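# Move the yellow sponge from desk to counter

## Task

Pick up the small yellow sponge lying on the desk and set it down on the counter that stands behind the shelving, without moving the stacked cartons. If the cartons close off every route to the counter, place the sponge on top of the coffee table instead. At the end the coffee table must be standing upright, the robot must not have toppled or be left leaning, and the sponge must stay where it is put without the robot holding it there.

## Robot and tools

ROBOT. A TidyBot++: a wheeled base 0.54 m long, 0.50 m wide and 0.38 m tall on four driven casters, carrying one seven-joint arm that ends in a two-finger gripper. The shoulder sits 0.12 m ahead of the base centre, 0.68 m off the floor. base_camera is fixed at the front of the base and looks forward and down (644x364 image). wrist_camera is a fisheye on the hand, looking along the fingers (644x476 image). The arm begins folded with the hand pointing down, poking up to 0.08 m beyond the base front, elbow up to 1.15 m high.

FRAMES. Base frame: origin on the floor below the base centre, x ahead, y to the left, z up. hand_pose is reported in this frame and marks the spot between the finger pads; its z axis runs out along the fingers, its y axis along the closing line. The odometry frame is the base frame as it was when the scene began. Heading grows to the left and wraps between -3.142 and 3.142. base_tilt is in degrees, positive when leaning forward or right, with a fixed bias near 1 degree.

execute_actions. Argument "actions": a list holding one action or none (none just reports state and pictures). An action may contain "base", "joints" and "speeds"; the base and joint motions start together.
- "base" holds exactly one relative move, measured from where the base last reported itself: {"translate_m": d} drives straight, metres, forward positive, -2 to 2; {"strafe_m": d} slides sideways, metres, left positive, -2 to 2; {"rotate_rad": d} turns in place, radians, counter-clockwise from above positive, -6.3 to 6.3. A move needing over 8.667 s at its top speed is refused.
- "joints": absolute targets for the single arm, keyed by name, radians: joint_1_rad (any angle; positive turns the arm clockwise seen from above, opposite to rotate_rad), joint_2_rad shoulder -2.249 to 2.249, joint_3_rad (any angle, normally about 3.14), joint_4_rad elbow -2.579 to 2.579, joint_5_rad (any angle), joint_6_rad wrist -2.099 to 2.099, joint_7_rad (any angle; hand down, positive is counter-clockwise from above, 1.57 puts the fingers opening left/right), and gripper_pos 0 (open, ~85 mm gap) to 1 (closed); gap is about 85 x (1 - gripper_pos) mm. Continuous joints go the short way, so turn in steps below half a revolution. Tolerances for done: 0.039 for joints 1-4, 0.056 for 5-7, 0.03 for the gripper. Joints not named may keep pushing toward older targets.
- "speeds": optional caps for this action only: translate_m and strafe_m 0.05 to 0.5 m/s, rotate_rad 0.1 to 1.57 rad/s (top values are the defaults).
- "cameras": list of base_camera, wrist_camera or all; omitted or null gives all, [] gives none.
An unknown key or out-of-range number rejects the whole call. No action runs past 15 s.

wait: {"seconds": 0 to 10}; commands nothing and returns state and pictures.
zoom_image: {"camera", "region": [x0, y0, x1, y1]} in pixels of that camera's latest full image, top-left origin, at most 504 by 504.
read_manual: licence texts only; moves nothing.
finished_scene: {"scene": current scene number}; final, and the result reports success. Only call it once the sponge rests on its own.

ARM GEOMETRY. Upper arm 0.42 m, forearm 0.31 m, hand 0.31 m to the hand point. With joint_1_rad 0, joint_3_rad 3.14, joint_5_rad 0 the arm moves in the base's x-z plane; tilt from vertical (forward positive) is joint_2 for the upper arm, joint_2 - joint_4 for the forearm, joint_2 - joint_4 - joint_6 for the hand. Forward reach from the shoulder is the sum of length x sin(tilt), height the sum of length x cos(tilt). A downward hand can rise to roughly 0.94 m above the floor, only near the base. Closed fingertips reach about 20 mm beyond the hand point.

READING RESULTS. base_status and joint_status: done, off_target (resting short and maybe still pushing), contact_stop or time_out (target dropped, holds in place), not_followed (a self-collision check withheld the arm targets; a cause line follows; the gripper still moves), limit_stop_at_motor_heat. Base done only means the wheels turned the amount; a blocked base may say done while short. Gripper done at 1 means it closed on nothing; off_target shows something is held. on_its_own lists motion you did not command. motor_effort gives percent of maximum, peak in brackets, noisy. ARM HIT means a hard knock against the base or itself. MOTOR HOT warns from 60 °C; OVER-TEMPERATURE FAULT means the arm sagged. A torque fault (joints 1-4 limit 104.5 N m, 5-7 limit 51.3 N m) freezes the arm and gripper for 10 s; the base keeps going. The pictures line gives image order.

PRACTICAL ADVICE. Friction leaves joints a little off; correct with last command plus (wanted minus read). Trust images over hand_pose. When holding the sponge never resend read angles. Odometry drifts a few centimetres and degrees over many moves. Do not drive while the arm is snagged above about 0.8 m, and avoid sideways shoves on a raised hand: the robot can tip. Avoid dropping, slamming or hard pushing. Keep clear of the carton stack, do not knock the coffee table over, and open the gripper and withdraw so the sponge sits alone on the counter (or coffee table) before finishing.

Each tool is called as name(argument=value, ...) on one line, values as JSON.

## Session

execute_actions(actions=[])

Scene clock: 0.00 s.
base_odometry: x=+0.000 y=+0.000 heading=+0.000 (m, m, rad; odometry frame)
base_tilt: forward=+0.2 right=-0.4 (deg)
base_status: not commanded
joint_positions: joint_1_rad=-0.043 joint_2_rad=-0.334 joint_3_rad=+3.142 joint_4_rad=-2.545 joint_5_rad=+0.032 joint_6_rad=-0.836 joint_7_rad=+1.580 gripper_pos=+0.000
joint_status: not commanded
motor_effort: joint_1_rad=+1 joint_2_rad=-2 joint_3_rad=-1 joint_4_rad=+15 joint_5_rad=+0 joint_6_rad=+3 joint_7_rad=+0 (%)
hand_pose: x=+0.2630 y=+0.0000 z=+0.5818 quat_wxyz=(+0.012, +0.998, +0.036, +0.048) (m; base frame)
pictures: base_camera, wrist_camera
Images, in order (width x height): base_camera 644x364, wrist_camera 644x476.

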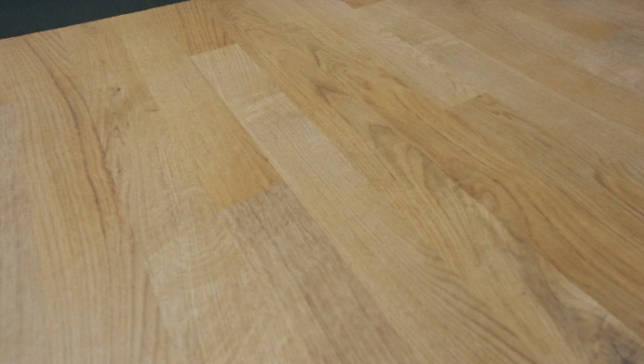

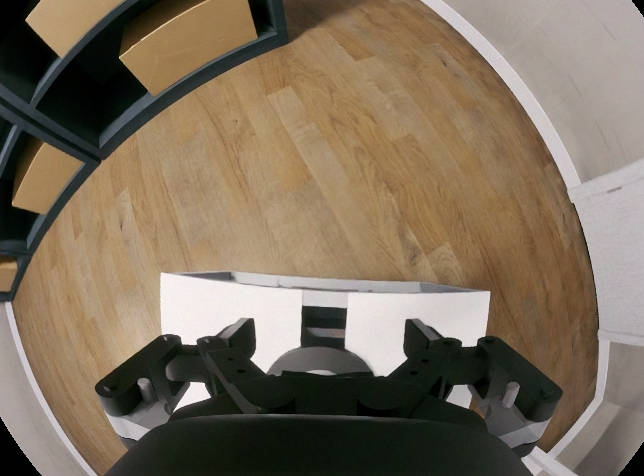

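execute_actions(actions=[{"joints": {"joint_6_rad": 0.45}}])

Scene clock: 1.83 s.
base_odometry: x=+0.000 y=+0.000 heading=+0.000 (m, m, rad; odometry frame)
base_tilt: forward=+0.2 right=-0.4 (deg)
base_status: not commanded
joint_positions: joint_1_rad=-0.043 joint_2_rad=-0.334 joint_3_rad=+3.142 joint_4_rad=-2.543 joint_5_rad=+0.032 joint_6_rad=+0.441 joint_7_rad=+1.580 gripper_pos=+0.000
joint_status: all done
motor_effort: joint_1_rad=+0(0) joint_2_rad=-6(6) joint_3_rad=+0(0) joint_4_rad=+18(18) joint_5_rad=-1(0) joint_6_rad=+9(9) joint_7_rad=+0(0) (%)
hand_pose: x=+0.5381 y=+0.0236 z=+0.8308 quat_wxyz=(-0.007, +0.773, +0.036, +0.634) (m; base frame)
pictures: base_camera, wrist_camera
camera_calibration (this result's frames):
wrist_camera: T_world_to_cam=[[0.0595479, -0.99735, 0.0418024, -0.0462178], [-0.182004, -0.0520225, -0.981921, 0.973264], [0.981493, 0.0508631, -0.18462, -0.239311], [0, 0, 0, 1]] pos_world=[0.414773, 0.0167084, 0.913418]
Images, in order (width x height): base_camera 644x364, wrist_camera 644x476.

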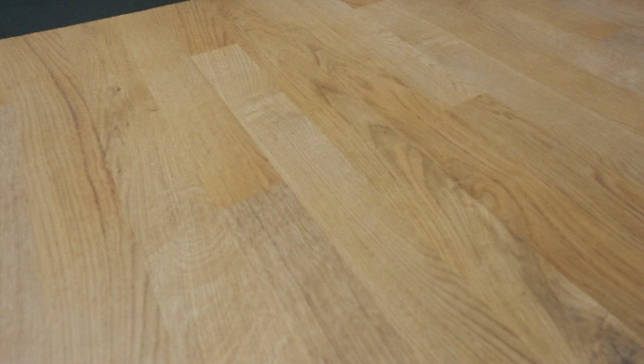

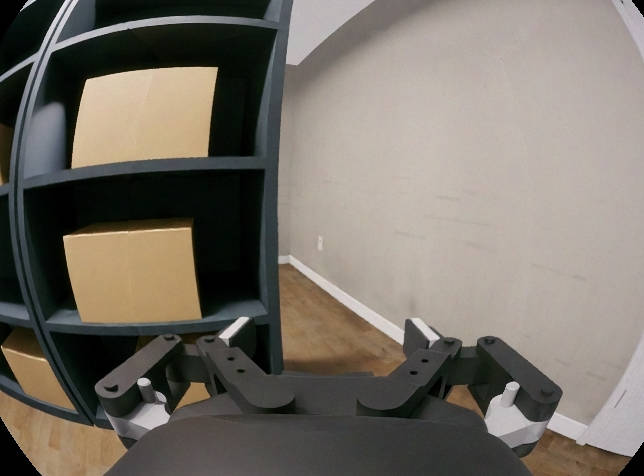

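execute_actions(actions=[{"base": {"rotate_rad": 2.0}}], cameras=["wrist_camera"])

execute_actions(actions=[{"base": {"rotate_rad": 1.8}}], cameras=["wrist_camera"])

Scene clock: 5.17 s.
base_odometry: x=+0.000 y=+0.000 heading=+1.999 (m, m, rad; odometry frame)
base_tilt: forward=+0.2 right=-0.4 (deg)
base_status: done
joint_positions: joint_1_rad=-0.043 joint_2_rad=-0.334 joint_3_rad=+3.142 joint_4_rad=-2.543 joint_5_rad=+0.032 joint_6_rad=+0.441 joint_7_rad=+1.580 gripper_pos=+0.000
joint_status: not commanded
motor_effort: joint_1_rad=+0(1) joint_2_rad=-6(6) joint_3_rad=+0(1) joint_4_rad=+18(18) joint_5_rad=+0(0) joint_6_rad=+10(9) joint_7_rad=+0(0) (%)
hand_pose: x=+0.5381 y=+0.0236 z=+0.8308 quat_wxyz=(-0.007, +0.773, +0.036, +0.634) (m; base frame)
pictures: wrist_camera
camera_calibration (this result's frames):
wrist_camera: T_world_to_cam=[[0.0595482, -0.99735, 0.0418025, -0.046218], [-0.182004, -0.0520227, -0.981921, 0.973264], [0.981493, 0.0508634, -0.18462, -0.239311], [0, 0, 0, 1]] pos_world=[0.414773, 0.0167085, 0.913418]
Images, in order (width x height): wrist_camera 644x476.

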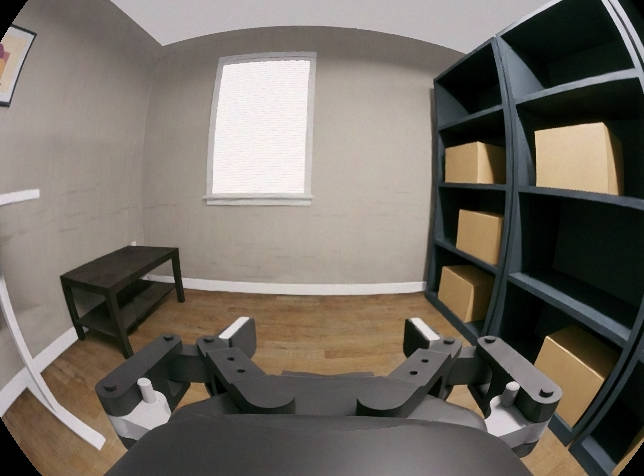

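Scene clock: 7.60 s.
base_odometry: x=+0.000 y=+0.000 heading=-2.485 (m, m, rad; odometry frame)
base_tilt: forward=+0.2 right=-0.4 (deg)
base_status: done
joint_positions: joint_1_rad=-0.043 joint_2_rad=-0.334 joint_3_rad=+3.142 joint_4_rad=-2.543 joint_5_rad=+0.032 joint_6_rad=+0.441 joint_7_rad=+1.580 gripper_pos=+0.000
joint_status: not commanded
motor_effort: joint_1_rad=+0(1) joint_2_rad=-6(7) joint_3_rad=+0(2) joint_4_rad=+18(18) joint_5_rad=-1(1) joint_6_rad=+9(10) joint_7_rad=+0(0) (%)
hand_pose: x=+0.5381 y=+0.0236 z=+0.8308 quat_wxyz=(-0.007, +0.773, +0.036, +0.634) (m; base frame)
pictures: wrist_camera
camera_calibration (this result's frames):
wrist_camera: T_world_to_cam=[[0.0595484, -0.99735, 0.0418027, -0.0462182], [-0.182004, -0.0520229, -0.981921, 0.973264], [0.981493, 0.0508635, -0.184619, -0.239312], [0, 0, 0, 1]] pos_world=[0.414773, 0.0167085, 0.913418]
Images, in order (width x height): wrist_camera 644x476.

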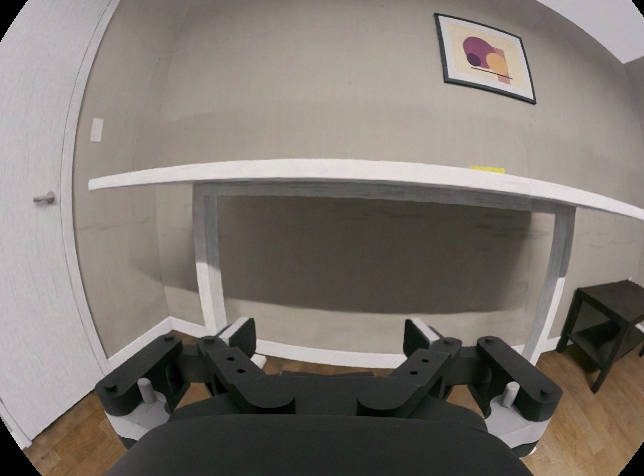

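execute_actions(actions=[{"base": {"rotate_rad": -0.15}, "joints": {"joint_4_rad": -1.334, "joint_6_rad": -1.0}}])

Scene clock: 11.10 s.
base_odometry: x=+0.000 y=+0.000 heading=-2.634 (m, m, rad; odometry frame)
base_tilt: forward=+0.2 right=-0.4 (deg)
base_status: done
joint_positions: joint_1_rad=-0.043 joint_2_rad=-0.334 joint_3_rad=+3.142 joint_4_rad=-1.343 joint_5_rad=+0.032 joint_6_rad=-0.968 joint_7_rad=+1.580 gripper_pos=+0.000
joint_status: all done
motor_effort: joint_1_rad=+0(1) joint_2_rad=-6(10) joint_3_rad=-1(0) joint_4_rad=+18(21) joint_5_rad=+0(1) joint_6_rad=+9(10) joint_7_rad=+0(0) (%)
hand_pose: x=+0.5330 y=+0.0108 z=+1.1240 quat_wxyz=(+0.007, +0.835, +0.022, +0.550) (m; base frame)
pictures: base_camera, wrist_camera
camera_calibration (this result's frames):
wrist_camera: T_world_to_cam=[[0.0263141, -0.998712, 0.0433792, -0.0550204], [-0.382539, -0.0501514, -0.922577, 1.29975], [0.923565, 0.00768259, -0.383366, 0.0751846], [0, 0, 0, 1]] pos_world=[0.429216, 0.0096573, 1.23033]
Images, in order (width x height): base_camera 644x364, wrist_camera 644x476.

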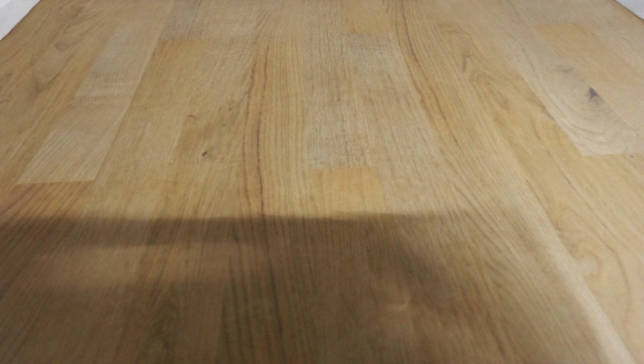

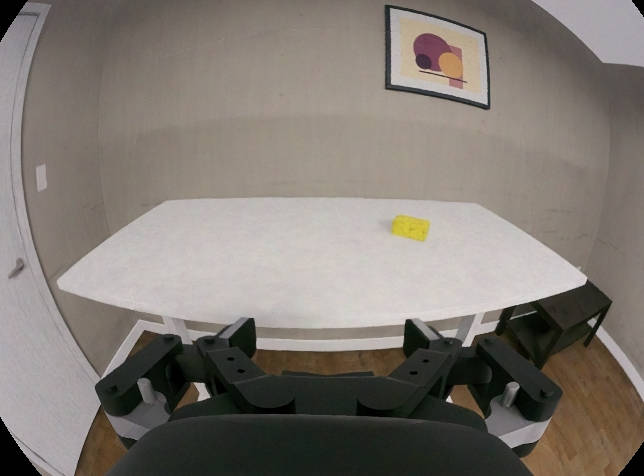

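zoom_image(camera="wrist_camera", region=[360, 190, 460, 264])

Region (360, 190, 460, 264) of wrist_camera's 644x476 image, scaled by 5.040; it fills the top 373 rows of this view, and the rest is white.

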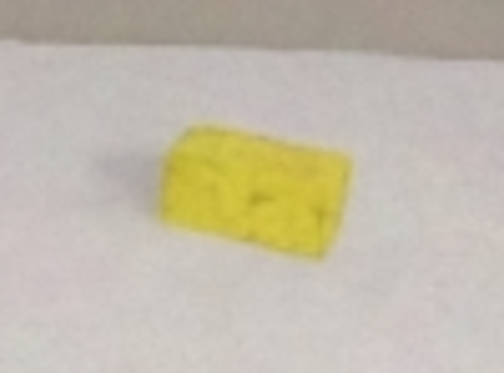

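execute_actions(actions=[{"base": {"strafe_m": -0.3}}], cameras=[])

execute_actions(actions=[{"base": {"translate_m": 0.4}}])

Scene clock: 20.27 s.
base_odometry: x=-0.146 y=+0.262 heading=-2.633 (m, m, rad; odometry frame)
base_tilt: forward=+0.2 right=-0.4 (deg)
base_status: done
joint_positions: joint_1_rad=-0.043 joint_2_rad=-0.334 joint_3_rad=+3.142 joint_4_rad=-1.343 joint_5_rad=+0.032 joint_6_rad=-0.968 joint_7_rad=+1.580 gripper_pos=+0.000
joint_status: not commanded
motor_effort: joint_1_rad=+0(2) joint_2_rad=-6(7) joint_3_rad=-1(2) joint_4_rad=+18(19) joint_5_rad=+0(2) joint_6_rad=+8(9) joint_7_rad=+0(0) (%)
hand_pose: x=+0.5330 y=+0.0107 z=+1.1240 quat_wxyz=(+0.007, +0.835, +0.022, +0.550) (m; base frame)
pictures: none
No camera images: the call's "cameras" was empty. Leave "cameras" out to get every camera's image.

Scene clock: 22.57 s.
base_odometry: x=-0.496 y=+0.067 heading=-2.634 (m, m, rad; odometry frame)
base_tilt: forward=+0.2 right=-0.4 (deg)
base_status: done
joint_positions: joint_1_rad=-0.043 joint_2_rad=-0.328 joint_3_rad=+3.142 joint_4_rad=-1.341 joint_5_rad=+0.032 joint_6_rad=-0.970 joint_7_rad=+1.580 gripper_pos=+0.000
joint_status: not commanded
motor_effort: joint_1_rad=+0(1) joint_2_rad=-6(10) joint_3_rad=-1(0) joint_4_rad=+18(19) joint_5_rad=+0(0) joint_6_rad=+8(10) joint_7_rad=+0(0) (%)
hand_pose: x=+0.5352 y=+0.0108 z=+1.1217 quat_wxyz=(+0.007, +0.837, +0.022, +0.547) (m; base frame)
pictures: base_camera, wrist_camera
camera_calibration (this result's frames):
wrist_camera: T_world_to_cam=[[0.0264811, -0.998706, 0.0434259, -0.0550754], [-0.388952, -0.0503118, -0.919883, 1.29886], [0.920878, 0.00746892, -0.38978, 0.0808764], [0, 0, 0, 1]] pos_world=[0.432175, 0.00973984, 1.22872]
Images, in order (width x height): base_camera 644x364, wrist_camera 644x476.

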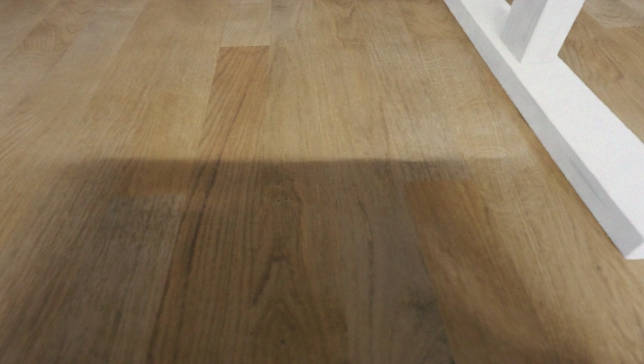

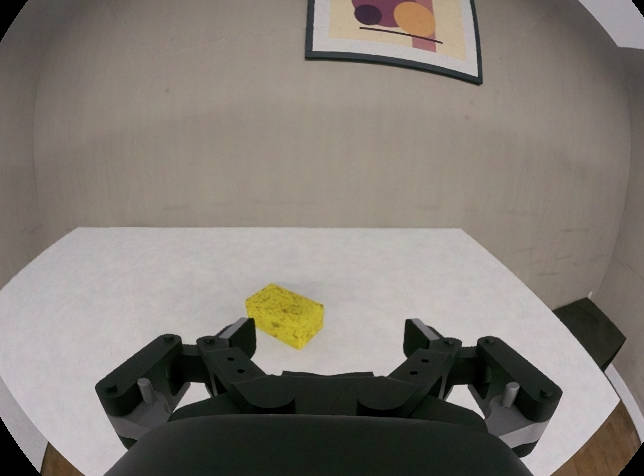

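zoom_image(camera="wrist_camera", region=[230, 270, 350, 360])

Region (230, 270, 350, 360) of wrist_camera's 644x476 image, scaled by 4.200; it fills the top 378 rows of this view, and the rest is white.

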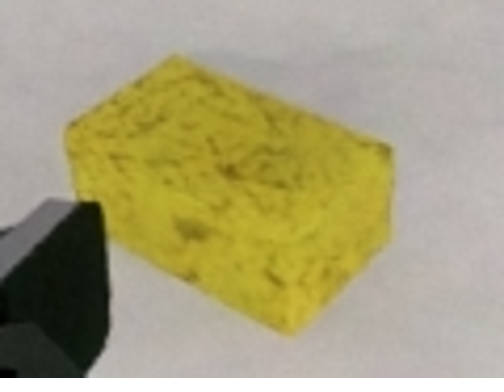

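execute_actions(actions=[{"base": {"translate_m": 0.05}, "joints": {"joint_1_rad": 0.40, "joint_5_rad": 1.128, "joint_7_rad": 2.817}}], cameras=[])

execute_actions(actions=[{"joints": {"joint_2_rad": 0.365, "joint_4_rad": -0.891, "joint_6_rad": -1.622}, "speeds": {}}])

Scene clock: 27.00 s.
base_odometry: x=-0.540 y=+0.043 heading=-2.635 (m, m, rad; odometry frame)
base_tilt: forward=+0.2 right=-0.4 (deg)
base_status: done
joint_positions: joint_1_rad=+0.381 joint_2_rad=-0.328 joint_3_rad=+3.142 joint_4_rad=-1.341 joint_5_rad=+1.098 joint_6_rad=-0.971 joint_7_rad=+2.784 gripper_pos=+0.000
joint_status: all done
motor_effort: joint_1_rad=+0(2) joint_2_rad=-5(10) joint_3_rad=-2(1) joint_4_rad=+17(19) joint_5_rad=+5(4) joint_6_rad=+7(10) joint_7_rad=+0(0) (%)
hand_pose: x=+0.3526 y=-0.3386 z=+1.2400 quat_wxyz=(+0.698, +0.649, +0.299, -0.047) (m; base frame)
pictures: none
No camera images: the call's "cameras" was empty. Leave "cameras" out to get every camera's image.

action 0: "speeds" must be an object that gives a speed for at least one key that is commanded beside it, as in {"translate_m": 0.5}; or leave "speeds" out

execute_actions(actions=[{"joints": {"joint_5_rad": -1.128, "joint_7_rad": 2.817}}], cameras=[])

execute_actions(actions=[{"joints": {"joint_2_rad": 0.365, "joint_4_rad": -0.891, "joint_6_rad": -1.622}}])

Scene clock: 30.30 s.
base_odometry: x=-0.540 y=+0.043 heading=-2.635 (m, m, rad; odometry frame)
base_tilt: forward=+0.2 right=-0.4 (deg)
base_status: not commanded
joint_positions: joint_1_rad=+0.382 joint_2_rad=-0.333 joint_3_rad=+3.142 joint_4_rad=-1.337 joint_5_rad=-1.115 joint_6_rad=-0.971 joint_7_rad=+2.784 gripper_pos=+0.000
joint_status: all done
motor_effort: joint_1_rad=+0(1) joint_2_rad=-5(7) joint_3_rad=+1(2) joint_4_rad=+17(18) joint_5_rad=-5(4) joint_6_rad=+5(9) joint_7_rad=+0(0) (%)
hand_pose: x=+0.5177 y=+0.0898 z=+1.2475 quat_wxyz=(-0.035, +0.651, +0.278, +0.705) (m; base frame)
pictures: none
No camera images: the call's "cameras" was empty. Leave "cameras" out to get every camera's image.

Scene clock: 32.40 s.
base_odometry: x=-0.540 y=+0.043 heading=-2.635 (m, m, rad; odometry frame)
base_tilt: forward=+0.2 right=-0.4 (deg)
base_status: not commanded
joint_positions: joint_1_rad=+0.382 joint_2_rad=+0.367 joint_3_rad=+3.142 joint_4_rad=-0.903 joint_5_rad=-1.115 joint_6_rad=-1.589 joint_7_rad=+2.784 gripper_pos=+0.000
joint_status: all done
motor_effort: joint_1_rad=+0(0) joint_2_rad=-28(30) joint_3_rad=-3(3) joint_4_rad=+16(17) joint_5_rad=-7(8) joint_6_rad=+3(7) joint_7_rad=+0(0) (%)
hand_pose: x=+0.6748 y=+0.0794 z=+1.0353 quat_wxyz=(-0.280, +0.735, +0.416, +0.457) (m; base frame)
pictures: base_camera, wrist_camera
camera_calibration (this result's frames):
wrist_camera: T_world_to_cam=[[0.866101, -0.499339, -0.0229929, -0.523971], [-0.225425, -0.349116, -0.909561, 1.17984], [0.446153, 0.792956, -0.414933, 0.202236], [0, 0, 0, 1]] pos_world=[0.62955, -0.0101015, 1.14501]
Images, in order (width x height): base_camera 644x364, wrist_camera 644x476.

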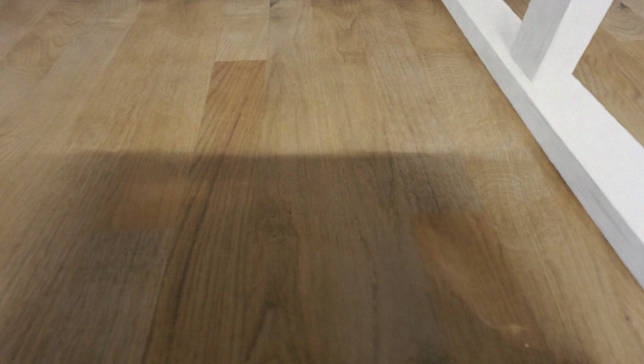

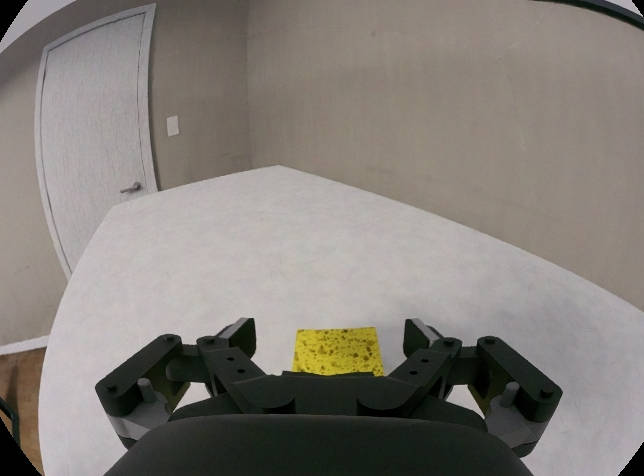

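execute_actions(actions=[{"base": {"translate_m": 0.01}, "joints": {"joint_2_rad": 0.330, "joint_4_rad": -1.138, "joint_5_rad": -1.127, "joint_6_rad": -1.531, "joint_7_rad": 3.009}}])

Scene clock: 34.77 s.
base_odometry: x=-0.549 y=+0.038 heading=-2.635 (m, m, rad; odometry frame)
base_tilt: forward=+0.2 right=-0.4 (deg)
base_status: done
joint_positions: joint_1_rad=+0.385 joint_2_rad=+0.325 joint_3_rad=+3.142 joint_4_rad=-1.122 joint_5_rad=-1.116 joint_6_rad=-1.557 joint_7_rad=+2.971 gripper_pos=+0.000
joint_status: all done
motor_effort: joint_1_rad=+0(3) joint_2_rad=-25(30) joint_3_rad=-2(3) joint_4_rad=+14(17) joint_5_rad=-6(7) joint_6_rad=+0(4) joint_7_rad=+0(1) (%)
hand_pose: x=+0.6577 y=+0.0844 z=+0.9843 quat_wxyz=(-0.286, +0.726, +0.437, +0.448) (m; base frame)
pictures: base_camera, wrist_camera
camera_calibration (this result's frames):
wrist_camera: T_world_to_cam=[[0.889526, -0.456607, -0.0159437, -0.53378], [-0.20642, -0.370509, -0.905602, 1.11674], [0.407597, 0.808847, -0.42383, 0.217454], [0, 0, 0, 1]] pos_world=[0.616694, -0.00585357, 1.09497]
Images, in order (width x height): base_camera 644x364, wrist_camera 644x476.

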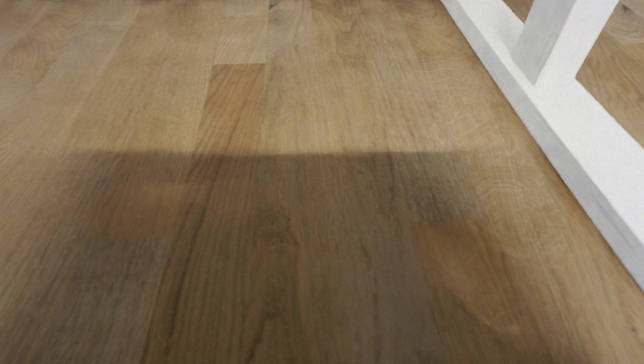

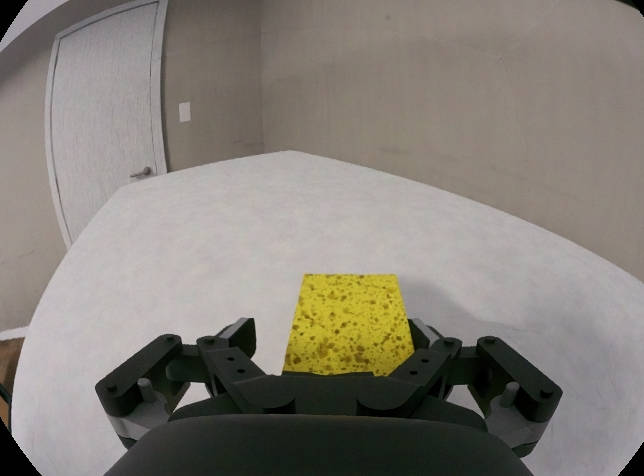

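execute_actions(actions=[{"base": {"translate_m": 0.017}, "speeds": {"translate_m": 0.05}}], cameras=["wrist_camera"])

Scene clock: 35.97 s.
base_odometry: x=-0.564 y=+0.030 heading=-2.636 (m, m, rad; odometry frame)
base_tilt: forward=+0.2 right=-0.4 (deg)
base_status: done
joint_positions: joint_1_rad=+0.385 joint_2_rad=+0.328 joint_3_rad=+3.142 joint_4_rad=-1.127 joint_5_rad=-1.116 joint_6_rad=-1.557 joint_7_rad=+2.971 gripper_pos=+0.000
joint_status: not commanded
motor_effort: joint_1_rad=+0(2) joint_2_rad=-27(29) joint_3_rad=-2(3) joint_4_rad=+16(16) joint_5_rad=-7(8) joint_6_rad=+1(2) joint_7_rad=+0(0) (%)
hand_pose: x=+0.6581 y=+0.0842 z=+0.9813 quat_wxyz=(-0.289, +0.727, +0.435, +0.446) (m; base frame)
pictures: wrist_camera
camera_calibration (this result's frames):
wrist_camera: T_world_to_cam=[[0.889374, -0.456564, -0.0237416, -0.526547], [-0.212995, -0.36784, -0.905167, 1.1177], [0.404534, 0.810088, -0.424393, 0.218609], [0, 0, 0, 1]] pos_world=[0.617927, -0.00636141, 1.09198]
Images, in order (width x height): wrist_camera 644x476.

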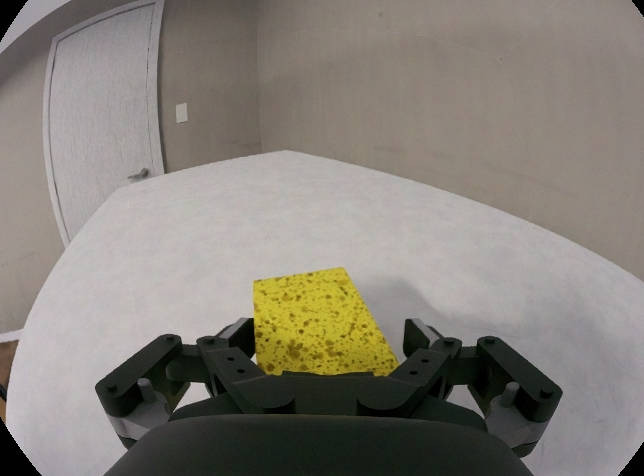

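execute_actions(actions=[{"joints": {"joint_4_rad": -1.18}}], cameras=["wrist_camera"])

Scene clock: 37.33 s.
base_odometry: x=-0.564 y=+0.030 heading=-2.636 (m, m, rad; odometry frame)
base_tilt: forward=+0.2 right=-0.4 (deg)
base_status: not commanded
joint_positions: joint_1_rad=+0.390 joint_2_rad=+0.327 joint_3_rad=+3.142 joint_4_rad=-1.170 joint_5_rad=-1.117 joint_6_rad=-1.556 joint_7_rad=+2.971 gripper_pos=+0.000
joint_status: all done
motor_effort: joint_1_rad=+0(3) joint_2_rad=-28(28) joint_3_rad=-2(3) joint_4_rad=+16(16) joint_5_rad=-8(8) joint_6_rad=+1(2) joint_7_rad=+0(0) (%)
hand_pose: x=+0.6541 y=+0.0839 z=+0.9681 quat_wxyz=(-0.302, +0.734, +0.424, +0.437) (m; base frame)
pictures: wrist_camera
camera_calibration (this result's frames):
wrist_camera: T_world_to_cam=[[0.885494, -0.460134, -0.0646258, -0.481051], [-0.248634, -0.351724, -0.902481, 1.12423], [0.392531, 0.81521, -0.425855, 0.223751], [0, 0, 0, 1]] pos_world=[0.61766, -0.00833349, 1.07879]
Images, in order (width x height): wrist_camera 644x476.

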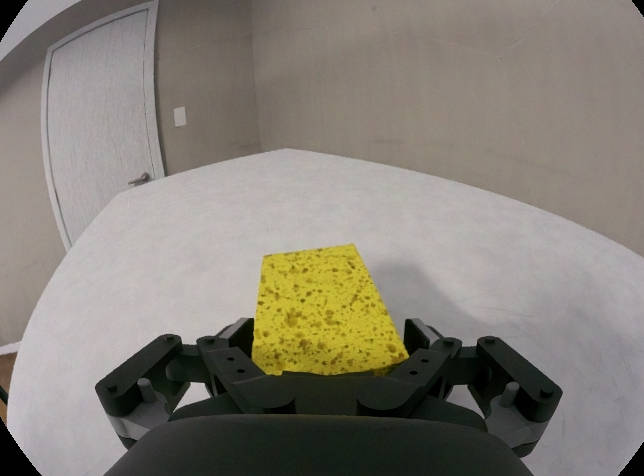

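Sponge sits between the fingers. Closing the gripper.

execute_actions(actions=[{"joints": {"gripper_pos": 1.0}}], cameras=["wrist_camera"])

Scene clock: 38.53 s.
base_odometry: x=-0.564 y=+0.030 heading=-2.636 (m, m, rad; odometry frame)
base_tilt: forward=+0.2 right=-0.4 (deg)
base_status: not commanded
joint_positions: joint_1_rad=+0.390 joint_2_rad=+0.324 joint_3_rad=+3.142 joint_4_rad=-1.172 joint_5_rad=-1.117 joint_6_rad=-1.556 joint_7_rad=+2.971 gripper_pos=+0.383
joint_status: gripper_pos off_target (ended at +0.383, target +1.000)
motor_effort: joint_1_rad=+0(2) joint_2_rad=-26(28) joint_3_rad=-2(3) joint_4_rad=+15(16) joint_5_rad=-7(7) joint_6_rad=+1(1) joint_7_rad=+0(0) (%)
hand_pose: x=+0.6530 y=+0.0844 z=+0.9690 quat_wxyz=(-0.302, +0.733, +0.424, +0.437) (m; base frame)
pictures: wrist_camera
camera_calibration (this result's frames):
wrist_camera: T_world_to_cam=[[0.885565, -0.46012, -0.0637594, -0.480672], [-0.247768, -0.351775, -0.902699, 1.12452], [0.392921, 0.815196, -0.425523, 0.223554], [0, 0, 0, 1]] pos_world=[0.616448, -0.00782731, 1.07958]
Images, in order (width x height): wrist_camera 644x476.

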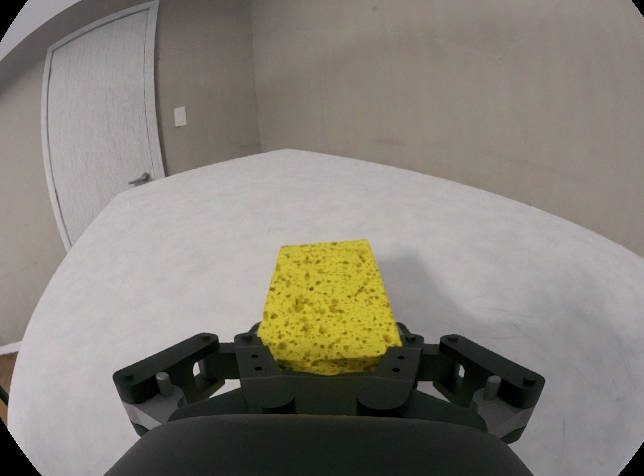

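execute_actions(actions=[{"joints": {"joint_4_rad": -0.85, "joint_2_rad": 0.25}}], cameras=["wrist_camera"])

Scene clock: 40.10 s.
base_odometry: x=-0.564 y=+0.030 heading=-2.636 (m, m, rad; odometry frame)
base_tilt: forward=+0.2 right=-0.4 (deg)
base_status: not commanded
joint_positions: joint_1_rad=+0.390 joint_2_rad=+0.248 joint_3_rad=+3.142 joint_4_rad=-0.856 joint_5_rad=-1.117 joint_6_rad=-1.556 joint_7_rad=+2.971 gripper_pos=+0.383
joint_status: all done
motor_effort: joint_1_rad=+0(0) joint_2_rad=-24(29) joint_3_rad=-2(3) joint_4_rad=+15(18) joint_5_rad=-7(8) joint_6_rad=+5(5) joint_7_rad=+0(0) (%)
hand_pose: x=+0.6413 y=+0.0893 z=+1.1117 quat_wxyz=(-0.165, +0.663, +0.503, +0.529) (m; base frame)
pictures: wrist_camera
camera_calibration (this result's frames):
wrist_camera: T_world_to_cam=[[0.838401, -0.440755, 0.320653, -0.857761], [0.0778259, -0.485464, -0.870786, 1.01984], [0.539469, 0.755023, -0.372712, 0.13767], [0, 0, 0, 1]] pos_world=[0.565509, 0.0130882, 1.21442]
Images, in order (width x height): wrist_camera 644x476.

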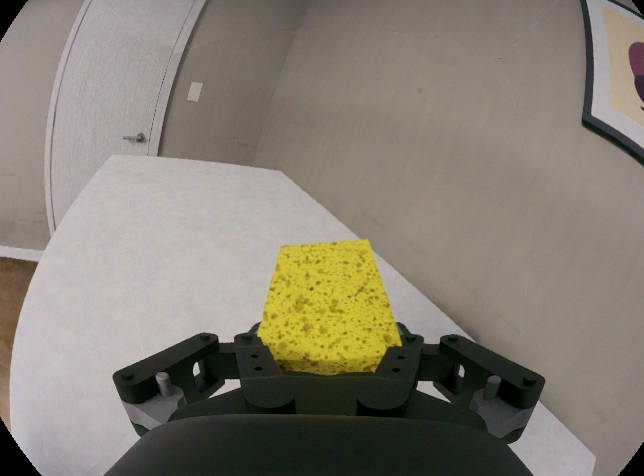

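execute_actions(actions=[{"base": {"translate_m": -0.5}, "joints": {"joint_6_rad": -0.6, "joint_1_rad": 0.0}}], cameras=[])

execute_actions(actions=[{"base": {"rotate_rad": 3.14}, "joints": {"joint_2_rad": -0.334, "joint_4_rad": -2.45, "joint_5_rad": 0.0, "joint_6_rad": 0.35, "joint_7_rad": 1.57}}])

Scene clock: 43.43 s.
base_odometry: x=-0.126 y=+0.273 heading=-2.635 (m, m, rad; odometry frame)
base_tilt: forward=+0.2 right=-0.4 (deg)
base_status: done
joint_positions: joint_1_rad=+0.020 joint_2_rad=+0.246 joint_3_rad=+3.142 joint_4_rad=-0.855 joint_5_rad=-1.117 joint_6_rad=-0.628 joint_7_rad=+2.971 gripper_pos=+0.383
joint_status: all done
motor_effort: joint_1_rad=+0(4) joint_2_rad=-27(31) joint_3_rad=-1(4) joint_4_rad=+19(19) joint_5_rad=-4(8) joint_6_rad=+6(6) joint_7_rad=+0(0) (%)
hand_pose: x=+0.7654 y=+0.1529 z=+1.2755 quat_wxyz=(-0.032, +0.576, +0.315, +0.753) (m; base frame)
pictures: none
No camera images: the call's "cameras" was empty. Leave "cameras" out to get every camera's image.

Scene clock: 46.77 s.
base_odometry: x=-0.127 y=+0.272 heading=+0.504 (m, m, rad; odometry frame)
base_tilt: forward=+0.2 right=-0.4 (deg)
base_status: done
joint_positions: joint_1_rad=+0.010 joint_2_rad=-0.323 joint_3_rad=+3.142 joint_4_rad=-2.441 joint_5_rad=-0.035 joint_6_rad=+0.315 joint_7_rad=+1.608 gripper_pos=+0.384
joint_status: all done
motor_effort: joint_1_rad=+0(7) joint_2_rad=-7(28) joint_3_rad=-1(5) joint_4_rad=+19(21) joint_5_rad=-1(4) joint_6_rad=+10(9) joint_7_rad=+0(0) (%)
hand_pose: x=+0.5567 y=-0.0063 z=+0.8455 quat_wxyz=(+0.008, +0.784, -0.006, +0.620) (m; base frame)
pictures: base_camera, wrist_camera
camera_calibration (this result's frames):
wrist_camera: T_world_to_cam=[[-0.0234167, -0.999639, 0.0131787, -0.00735742], [-0.21926, -0.00772602, -0.975636, 1.00522], [0.975385, -0.0257357, -0.219, -0.221361], [0, 0, 0, 1]] pos_world=[0.436145, -0.00528527, 0.932352]
Images, in order (width x height): base_camera 644x364, wrist_camera 644x476.

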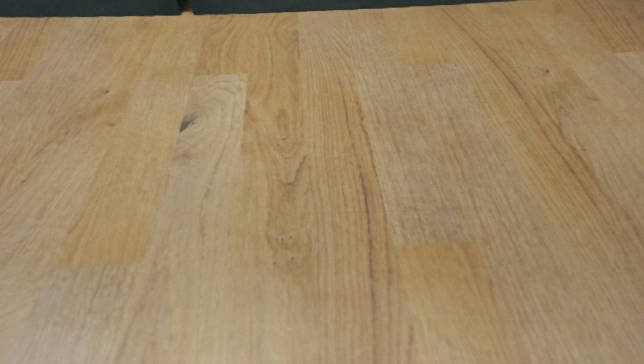

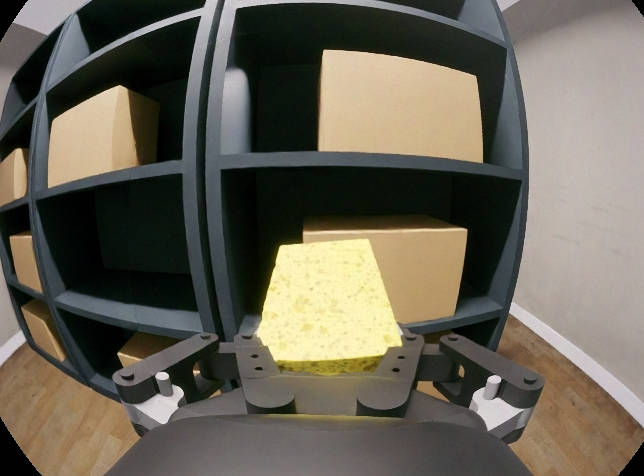

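execute_actions(actions=[{"base": {"strafe_m": -0.98}}])

Scene clock: 50.47 s.
base_odometry: x=+0.348 y=-0.585 heading=+0.505 (m, m, rad; odometry frame)
base_tilt: forward=+0.2 right=-0.4 (deg)
base_status: done
joint_positions: joint_1_rad=+0.010 joint_2_rad=-0.323 joint_3_rad=+3.142 joint_4_rad=-2.441 joint_5_rad=-0.035 joint_6_rad=+0.315 joint_7_rad=+1.608 gripper_pos=+0.384
joint_status: not commanded
motor_effort: joint_1_rad=+0(2) joint_2_rad=-7(7) joint_3_rad=+0(1) joint_4_rad=+19(19) joint_5_rad=+0(0) joint_6_rad=+10(10) joint_7_rad=+0(0) (%)
hand_pose: x=+0.5567 y=-0.0062 z=+0.8455 quat_wxyz=(+0.008, +0.784, -0.006, +0.620) (m; base frame)
pictures: base_camera, wrist_camera
camera_calibration (this result's frames):
wrist_camera: T_world_to_cam=[[-0.0233373, -0.999639, 0.0133126, -0.00749991], [-0.219084, -0.00787876, -0.975674, 1.00522], [0.975427, -0.0256862, -0.218821, -0.221527], [0, 0, 0, 1]] pos_world=[0.436135, -0.00526754, 0.932389]
Images, in order (width x height): base_camera 644x364, wrist_camera 644x476.

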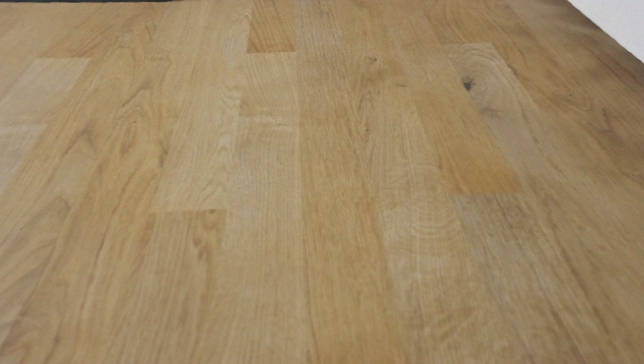

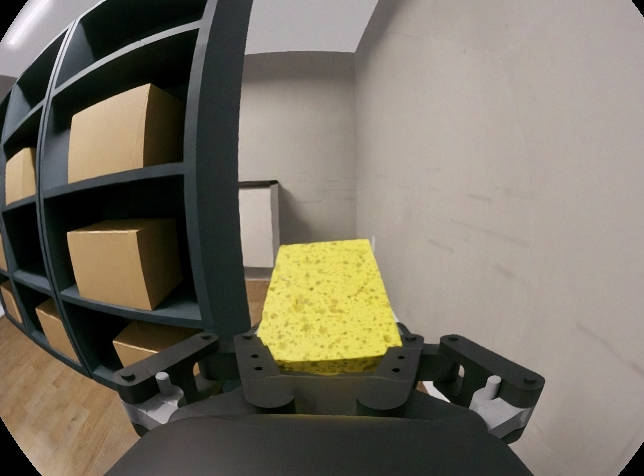

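execute_actions(actions=[{"base": {"strafe_m": -0.12}}], cameras=[])

execute_actions(actions=[{"base": {"translate_m": 0.7}, "joints": {"joint_6_rad": 0.75}}])

Scene clock: 52.23 s.
base_odometry: x=+0.407 y=-0.690 heading=+0.507 (m, m, rad; odometry frame)
base_tilt: forward=+0.2 right=-0.4 (deg)
base_status: done
joint_positions: joint_1_rad=+0.010 joint_2_rad=-0.323 joint_3_rad=+3.142 joint_4_rad=-2.441 joint_5_rad=-0.035 joint_6_rad=+0.315 joint_7_rad=+1.608 gripper_pos=+0.384
joint_status: not commanded
motor_effort: joint_1_rad=+0(1) joint_2_rad=-7(8) joint_3_rad=+0(1) joint_4_rad=+19(19) joint_5_rad=+0(0) joint_6_rad=+9(10) joint_7_rad=+0(0) (%)
hand_pose: x=+0.5567 y=-0.0062 z=+0.8456 quat_wxyz=(+0.008, +0.784, -0.006, +0.620) (m; base frame)
pictures: none
No camera images: the call's "cameras" was empty. Leave "cameras" out to get every camera's image.

Scene clock: 55.00 s.
base_odometry: x=+1.019 y=-0.351 heading=+0.506 (m, m, rad; odometry frame)
base_tilt: forward=+0.2 right=-0.4 (deg)
base_status: done
joint_positions: joint_1_rad=+0.010 joint_2_rad=-0.332 joint_3_rad=+3.142 joint_4_rad=-2.449 joint_5_rad=-0.035 joint_6_rad=+0.741 joint_7_rad=+1.608 gripper_pos=+0.384
joint_status: all done
motor_effort: joint_1_rad=+0(1) joint_2_rad=-7(9) joint_3_rad=-1(0) joint_4_rad=+19(21) joint_5_rad=+0(0) joint_6_rad=+10(12) joint_7_rad=+0(0) (%)
hand_pose: x=+0.5558 y=-0.0103 z=+0.9761 quat_wxyz=(+0.016, +0.635, -0.009, +0.772) (m; base frame)
pictures: base_camera, wrist_camera
camera_calibration (this result's frames):
wrist_camera: T_world_to_cam=[[-0.0416966, -0.999066, 0.0113417, -0.00112786], [0.203514, -0.0196063, -0.978876, 0.900508], [0.978184, -0.0385076, 0.204142, -0.60666], [0, 0, 0, 1]] pos_world=[0.410112, -0.00683221, 1.00534]
Images, in order (width x height): base_camera 644x364, wrist_camera 644x476.

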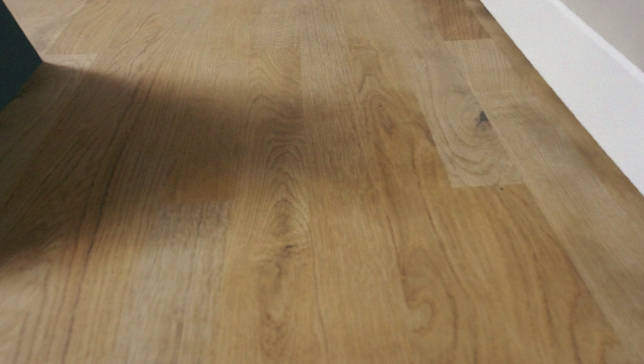

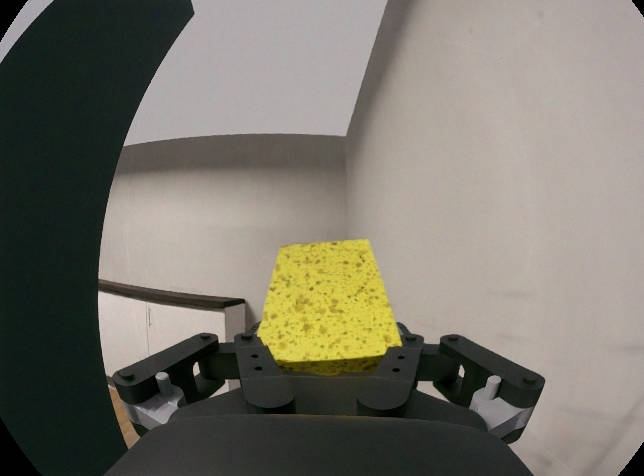

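execute_actions(actions=[{"base": {"rotate_rad": 0.05}, "joints": {"joint_6_rad": 0.1}}], cameras=[])

execute_actions(actions=[{"base": {"translate_m": 0.75}}])

Scene clock: 56.50 s.
base_odometry: x=+1.020 y=-0.351 heading=+0.556 (m, m, rad; odometry frame)
base_tilt: forward=+0.2 right=-0.4 (deg)
base_status: done
joint_positions: joint_1_rad=+0.009 joint_2_rad=-0.333 joint_3_rad=+3.142 joint_4_rad=-2.452 joint_5_rad=-0.035 joint_6_rad=+0.108 joint_7_rad=+1.608 gripper_pos=+0.384
joint_status: all done
motor_effort: joint_1_rad=+0(2) joint_2_rad=-6(7) joint_3_rad=-1(3) joint_4_rad=+19(21) joint_5_rad=+0(2) joint_6_rad=+9(11) joint_7_rad=+0(0) (%)
hand_pose: x=+0.5313 y=-0.0036 z=+0.7830 quat_wxyz=(+0.005, +0.844, -0.004, +0.536) (m; base frame)
pictures: none
No camera images: the call's "cameras" was empty. Leave "cameras" out to get every camera's image.

Scene clock: 59.37 s.
base_odometry: x=+1.656 y=+0.046 heading=+0.557 (m, m, rad; odometry frame)
base_tilt: forward=+0.2 right=-0.4 (deg)
base_status: done
joint_positions: joint_1_rad=+0.009 joint_2_rad=-0.333 joint_3_rad=+3.142 joint_4_rad=-2.452 joint_5_rad=-0.035 joint_6_rad=+0.108 joint_7_rad=+1.608 gripper_pos=+0.384
joint_status: not commanded
motor_effort: joint_1_rad=+0(0) joint_2_rad=-6(9) joint_3_rad=+0(0) joint_4_rad=+19(20) joint_5_rad=+0(0) joint_6_rad=+10(9) joint_7_rad=+0(0) (%)
hand_pose: x=+0.5313 y=-0.0036 z=+0.7828 quat_wxyz=(+0.005, +0.845, -0.004, +0.535) (m; base frame)
pictures: base_camera, wrist_camera
camera_calibration (this result's frames):
wrist_camera: T_world_to_cam=[[-0.0137923, -0.999834, 0.0119017, -0.00857094], [-0.415948, -0.00508705, -0.909374, 0.991182], [0.909284, -0.0174928, -0.415809, -0.0210634], [0, 0, 0, 1]] pos_world=[0.431315, -0.00389578, 0.892699]
Images, in order (width x height): base_camera 644x364, wrist_camera 644x476.

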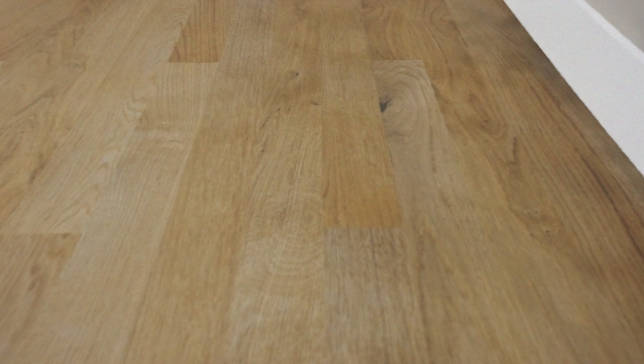

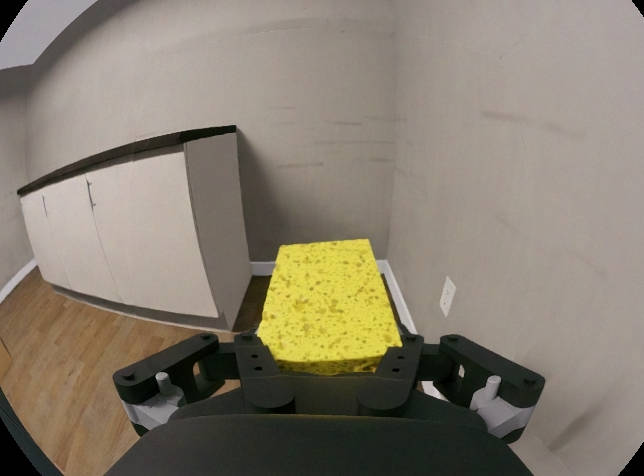

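execute_actions(actions=[{"base": {"translate_m": 0.4}, "joints": {"joint_1_rad": -0.7}}])

Scene clock: 62.13 s.
base_odometry: x=+1.995 y=+0.259 heading=+0.558 (m, m, rad; odometry frame)
base_tilt: forward=+0.2 right=-0.4 (deg)
base_status: done
joint_positions: joint_1_rad=-0.678 joint_2_rad=-0.329 joint_3_rad=+3.142 joint_4_rad=-2.452 joint_5_rad=-0.035 joint_6_rad=+0.108 joint_7_rad=+1.608 gripper_pos=+0.384
joint_status: all done
motor_effort: joint_1_rad=+0(1) joint_2_rad=-7(9) joint_3_rad=-1(1) joint_4_rad=+19(20) joint_5_rad=+0(0) joint_6_rad=+9(10) joint_7_rad=+0(0) (%)
hand_pose: x=+0.4403 y=+0.2590 z=+0.7815 quat_wxyz=(-0.175, +0.797, +0.281, +0.504) (m; base frame)
pictures: base_camera, wrist_camera
camera_calibration (this result's frames):
wrist_camera: T_world_to_cam=[[0.623637, -0.781624, 0.0119162, -0.0844348], [-0.320566, -0.269615, -0.908045, 0.978968], [0.712962, 0.56247, -0.418704, 0.00422718], [0, 0, 0, 1]] pos_world=[0.363467, 0.19557, 0.891723]
Images, in order (width x height): base_camera 644x364, wrist_camera 644x476.

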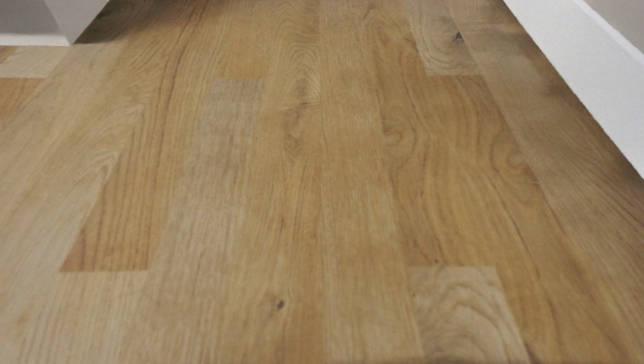

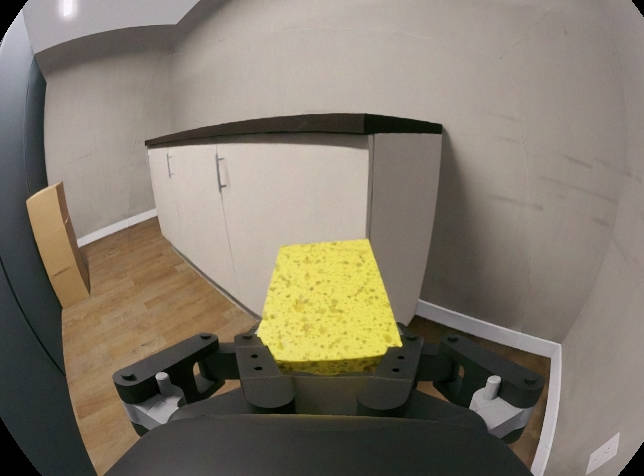

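execute_actions(actions=[{"base": {"strafe_m": 0.7}, "joints": {"joint_1_rad": 0.0, "joint_2_rad": -0.178, "joint_4_rad": -1.70, "joint_5_rad": 0.0, "joint_6_rad": -0.485, "joint_7_rad": 1.57}}])

Scene clock: 65.77 s.
base_odometry: x=+1.625 y=+0.853 heading=+0.557 (m, m, rad; odometry frame)
base_tilt: forward=+0.2 right=-0.4 (deg)
base_status: done
joint_positions: joint_1_rad=-0.022 joint_2_rad=-0.189 joint_3_rad=+3.142 joint_4_rad=-1.710 joint_5_rad=-0.035 joint_6_rad=-0.452 joint_7_rad=+1.608 gripper_pos=+0.384
joint_status: all done
motor_effort: joint_1_rad=+0(1) joint_2_rad=-13(14) joint_3_rad=-1(2) joint_4_rad=+21(21) joint_5_rad=+0(1) joint_6_rad=+9(9) joint_7_rad=+0(0) (%)
hand_pose: x=+0.6402 y=+0.0177 z=+0.9885 quat_wxyz=(-0.011, +0.834, +0.016, +0.551) (m; base frame)
pictures: base_camera, wrist_camera
camera_calibration (this result's frames):
wrist_camera: T_world_to_cam=[[0.0358688, -0.99933, 0.0073187, -0.0155219], [-0.380637, -0.0204328, -0.924499, 1.2162], [0.924028, 0.0303749, -0.381115, -0.0786767], [0, 0, 0, 1]] pos_world=[0.536189, 0.0117288, 1.09451]
Images, in order (width x height): base_camera 644x364, wrist_camera 644x476.

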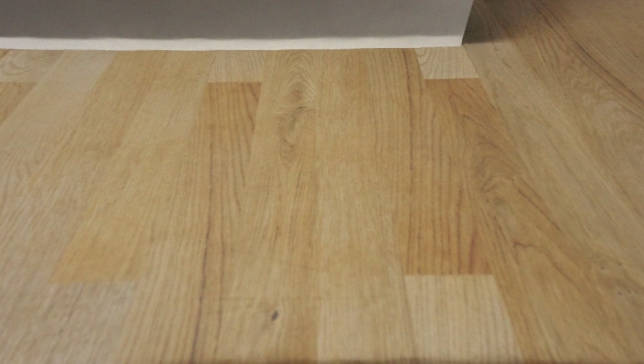

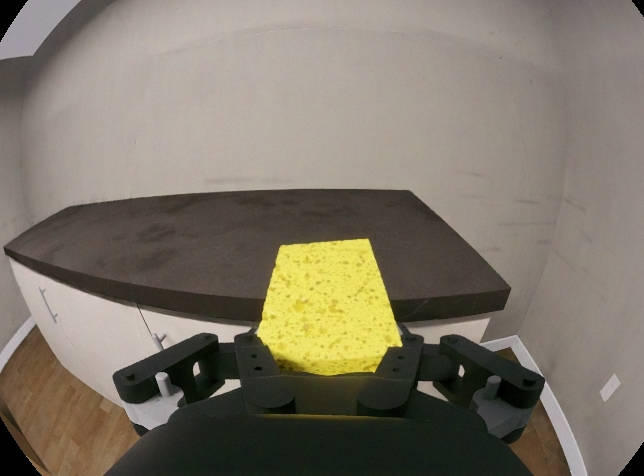

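execute_actions(actions=[{"base": {"translate_m": 0.38}}])

Scene clock: 68.20 s.
base_odometry: x=+1.947 y=+1.054 heading=+0.559 (m, m, rad; odometry frame)
base_tilt: forward=+0.2 right=-0.4 (deg)
base_status: done
joint_positions: joint_1_rad=-0.022 joint_2_rad=-0.173 joint_3_rad=+3.142 joint_4_rad=-1.708 joint_5_rad=-0.035 joint_6_rad=-0.456 joint_7_rad=+1.608 gripper_pos=+0.384
joint_status: not commanded
motor_effort: joint_1_rad=+0(1) joint_2_rad=-14(17) joint_3_rad=-1(1) joint_4_rad=+21(22) joint_5_rad=+0(0) joint_6_rad=+9(9) joint_7_rad=+0(0) (%)
hand_pose: x=+0.6446 y=+0.0175 z=+0.9803 quat_wxyz=(-0.011, +0.839, +0.016, +0.544) (m; base frame)
pictures: base_camera, wrist_camera
camera_calibration (this result's frames):
wrist_camera: T_world_to_cam=[[0.0355742, -0.999342, 0.0070822, -0.0153562], [-0.396867, -0.0206307, -0.917644, 1.21411], [0.917187, 0.0298338, -0.397339, -0.0655941], [0, 0, 0, 1]] pos_world=[0.542549, 0.0116589, 1.08817]
Images, in order (width x height): base_camera 644x364, wrist_camera 644x476.

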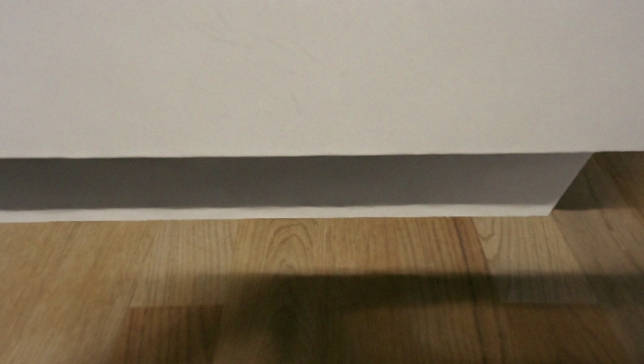

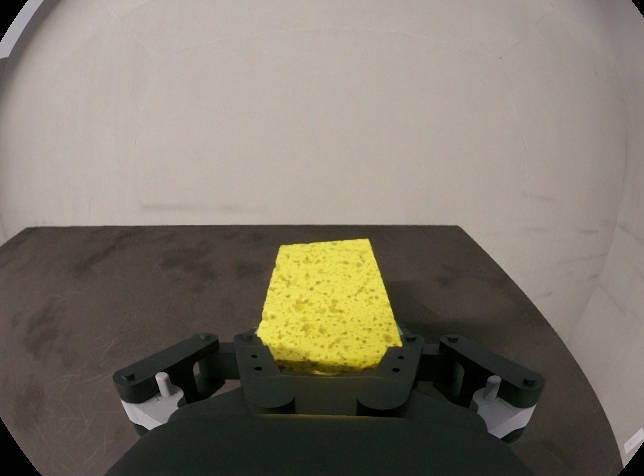

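execute_actions(actions=[{"joints": {"joint_4_rad": -1.84, "joint_6_rad": -0.345}}], cameras=["wrist_camera"])

Scene clock: 69.50 s.
base_odometry: x=+1.947 y=+1.054 heading=+0.558 (m, m, rad; odometry frame)
base_tilt: forward=+0.2 right=-0.4 (deg)
base_status: not commanded
joint_positions: joint_1_rad=-0.022 joint_2_rad=-0.174 joint_3_rad=+3.142 joint_4_rad=-1.831 joint_5_rad=-0.035 joint_6_rad=-0.375 joint_7_rad=+1.608 gripper_pos=+0.384
joint_status: all done
motor_effort: joint_1_rad=+0(1) joint_2_rad=-14(15) joint_3_rad=-1(0) joint_4_rad=+21(22) joint_5_rad=+0(1) joint_6_rad=+9(9) joint_7_rad=+0(0) (%)
hand_pose: x=+0.6378 y=+0.0166 z=+0.9308 quat_wxyz=(-0.010, +0.850, +0.015, +0.527) (m; base frame)
pictures: wrist_camera
camera_calibration (this result's frames):
wrist_camera: T_world_to_cam=[[0.0330156, -0.999433, 0.00661842, -0.0136492], [-0.433521, -0.0202871, -0.900915, 1.17371], [0.900539, 0.026875, -0.433945, -0.0342619], [0, 0, 0, 1]] pos_world=[0.540134, 0.0110905, 1.04264]
Images, in order (width x height): wrist_camera 644x476.

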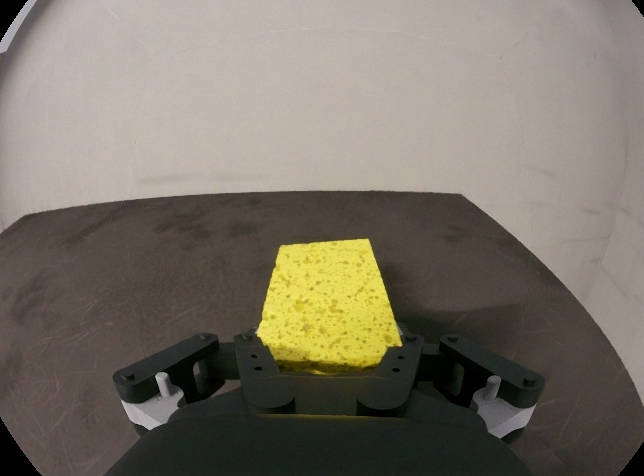

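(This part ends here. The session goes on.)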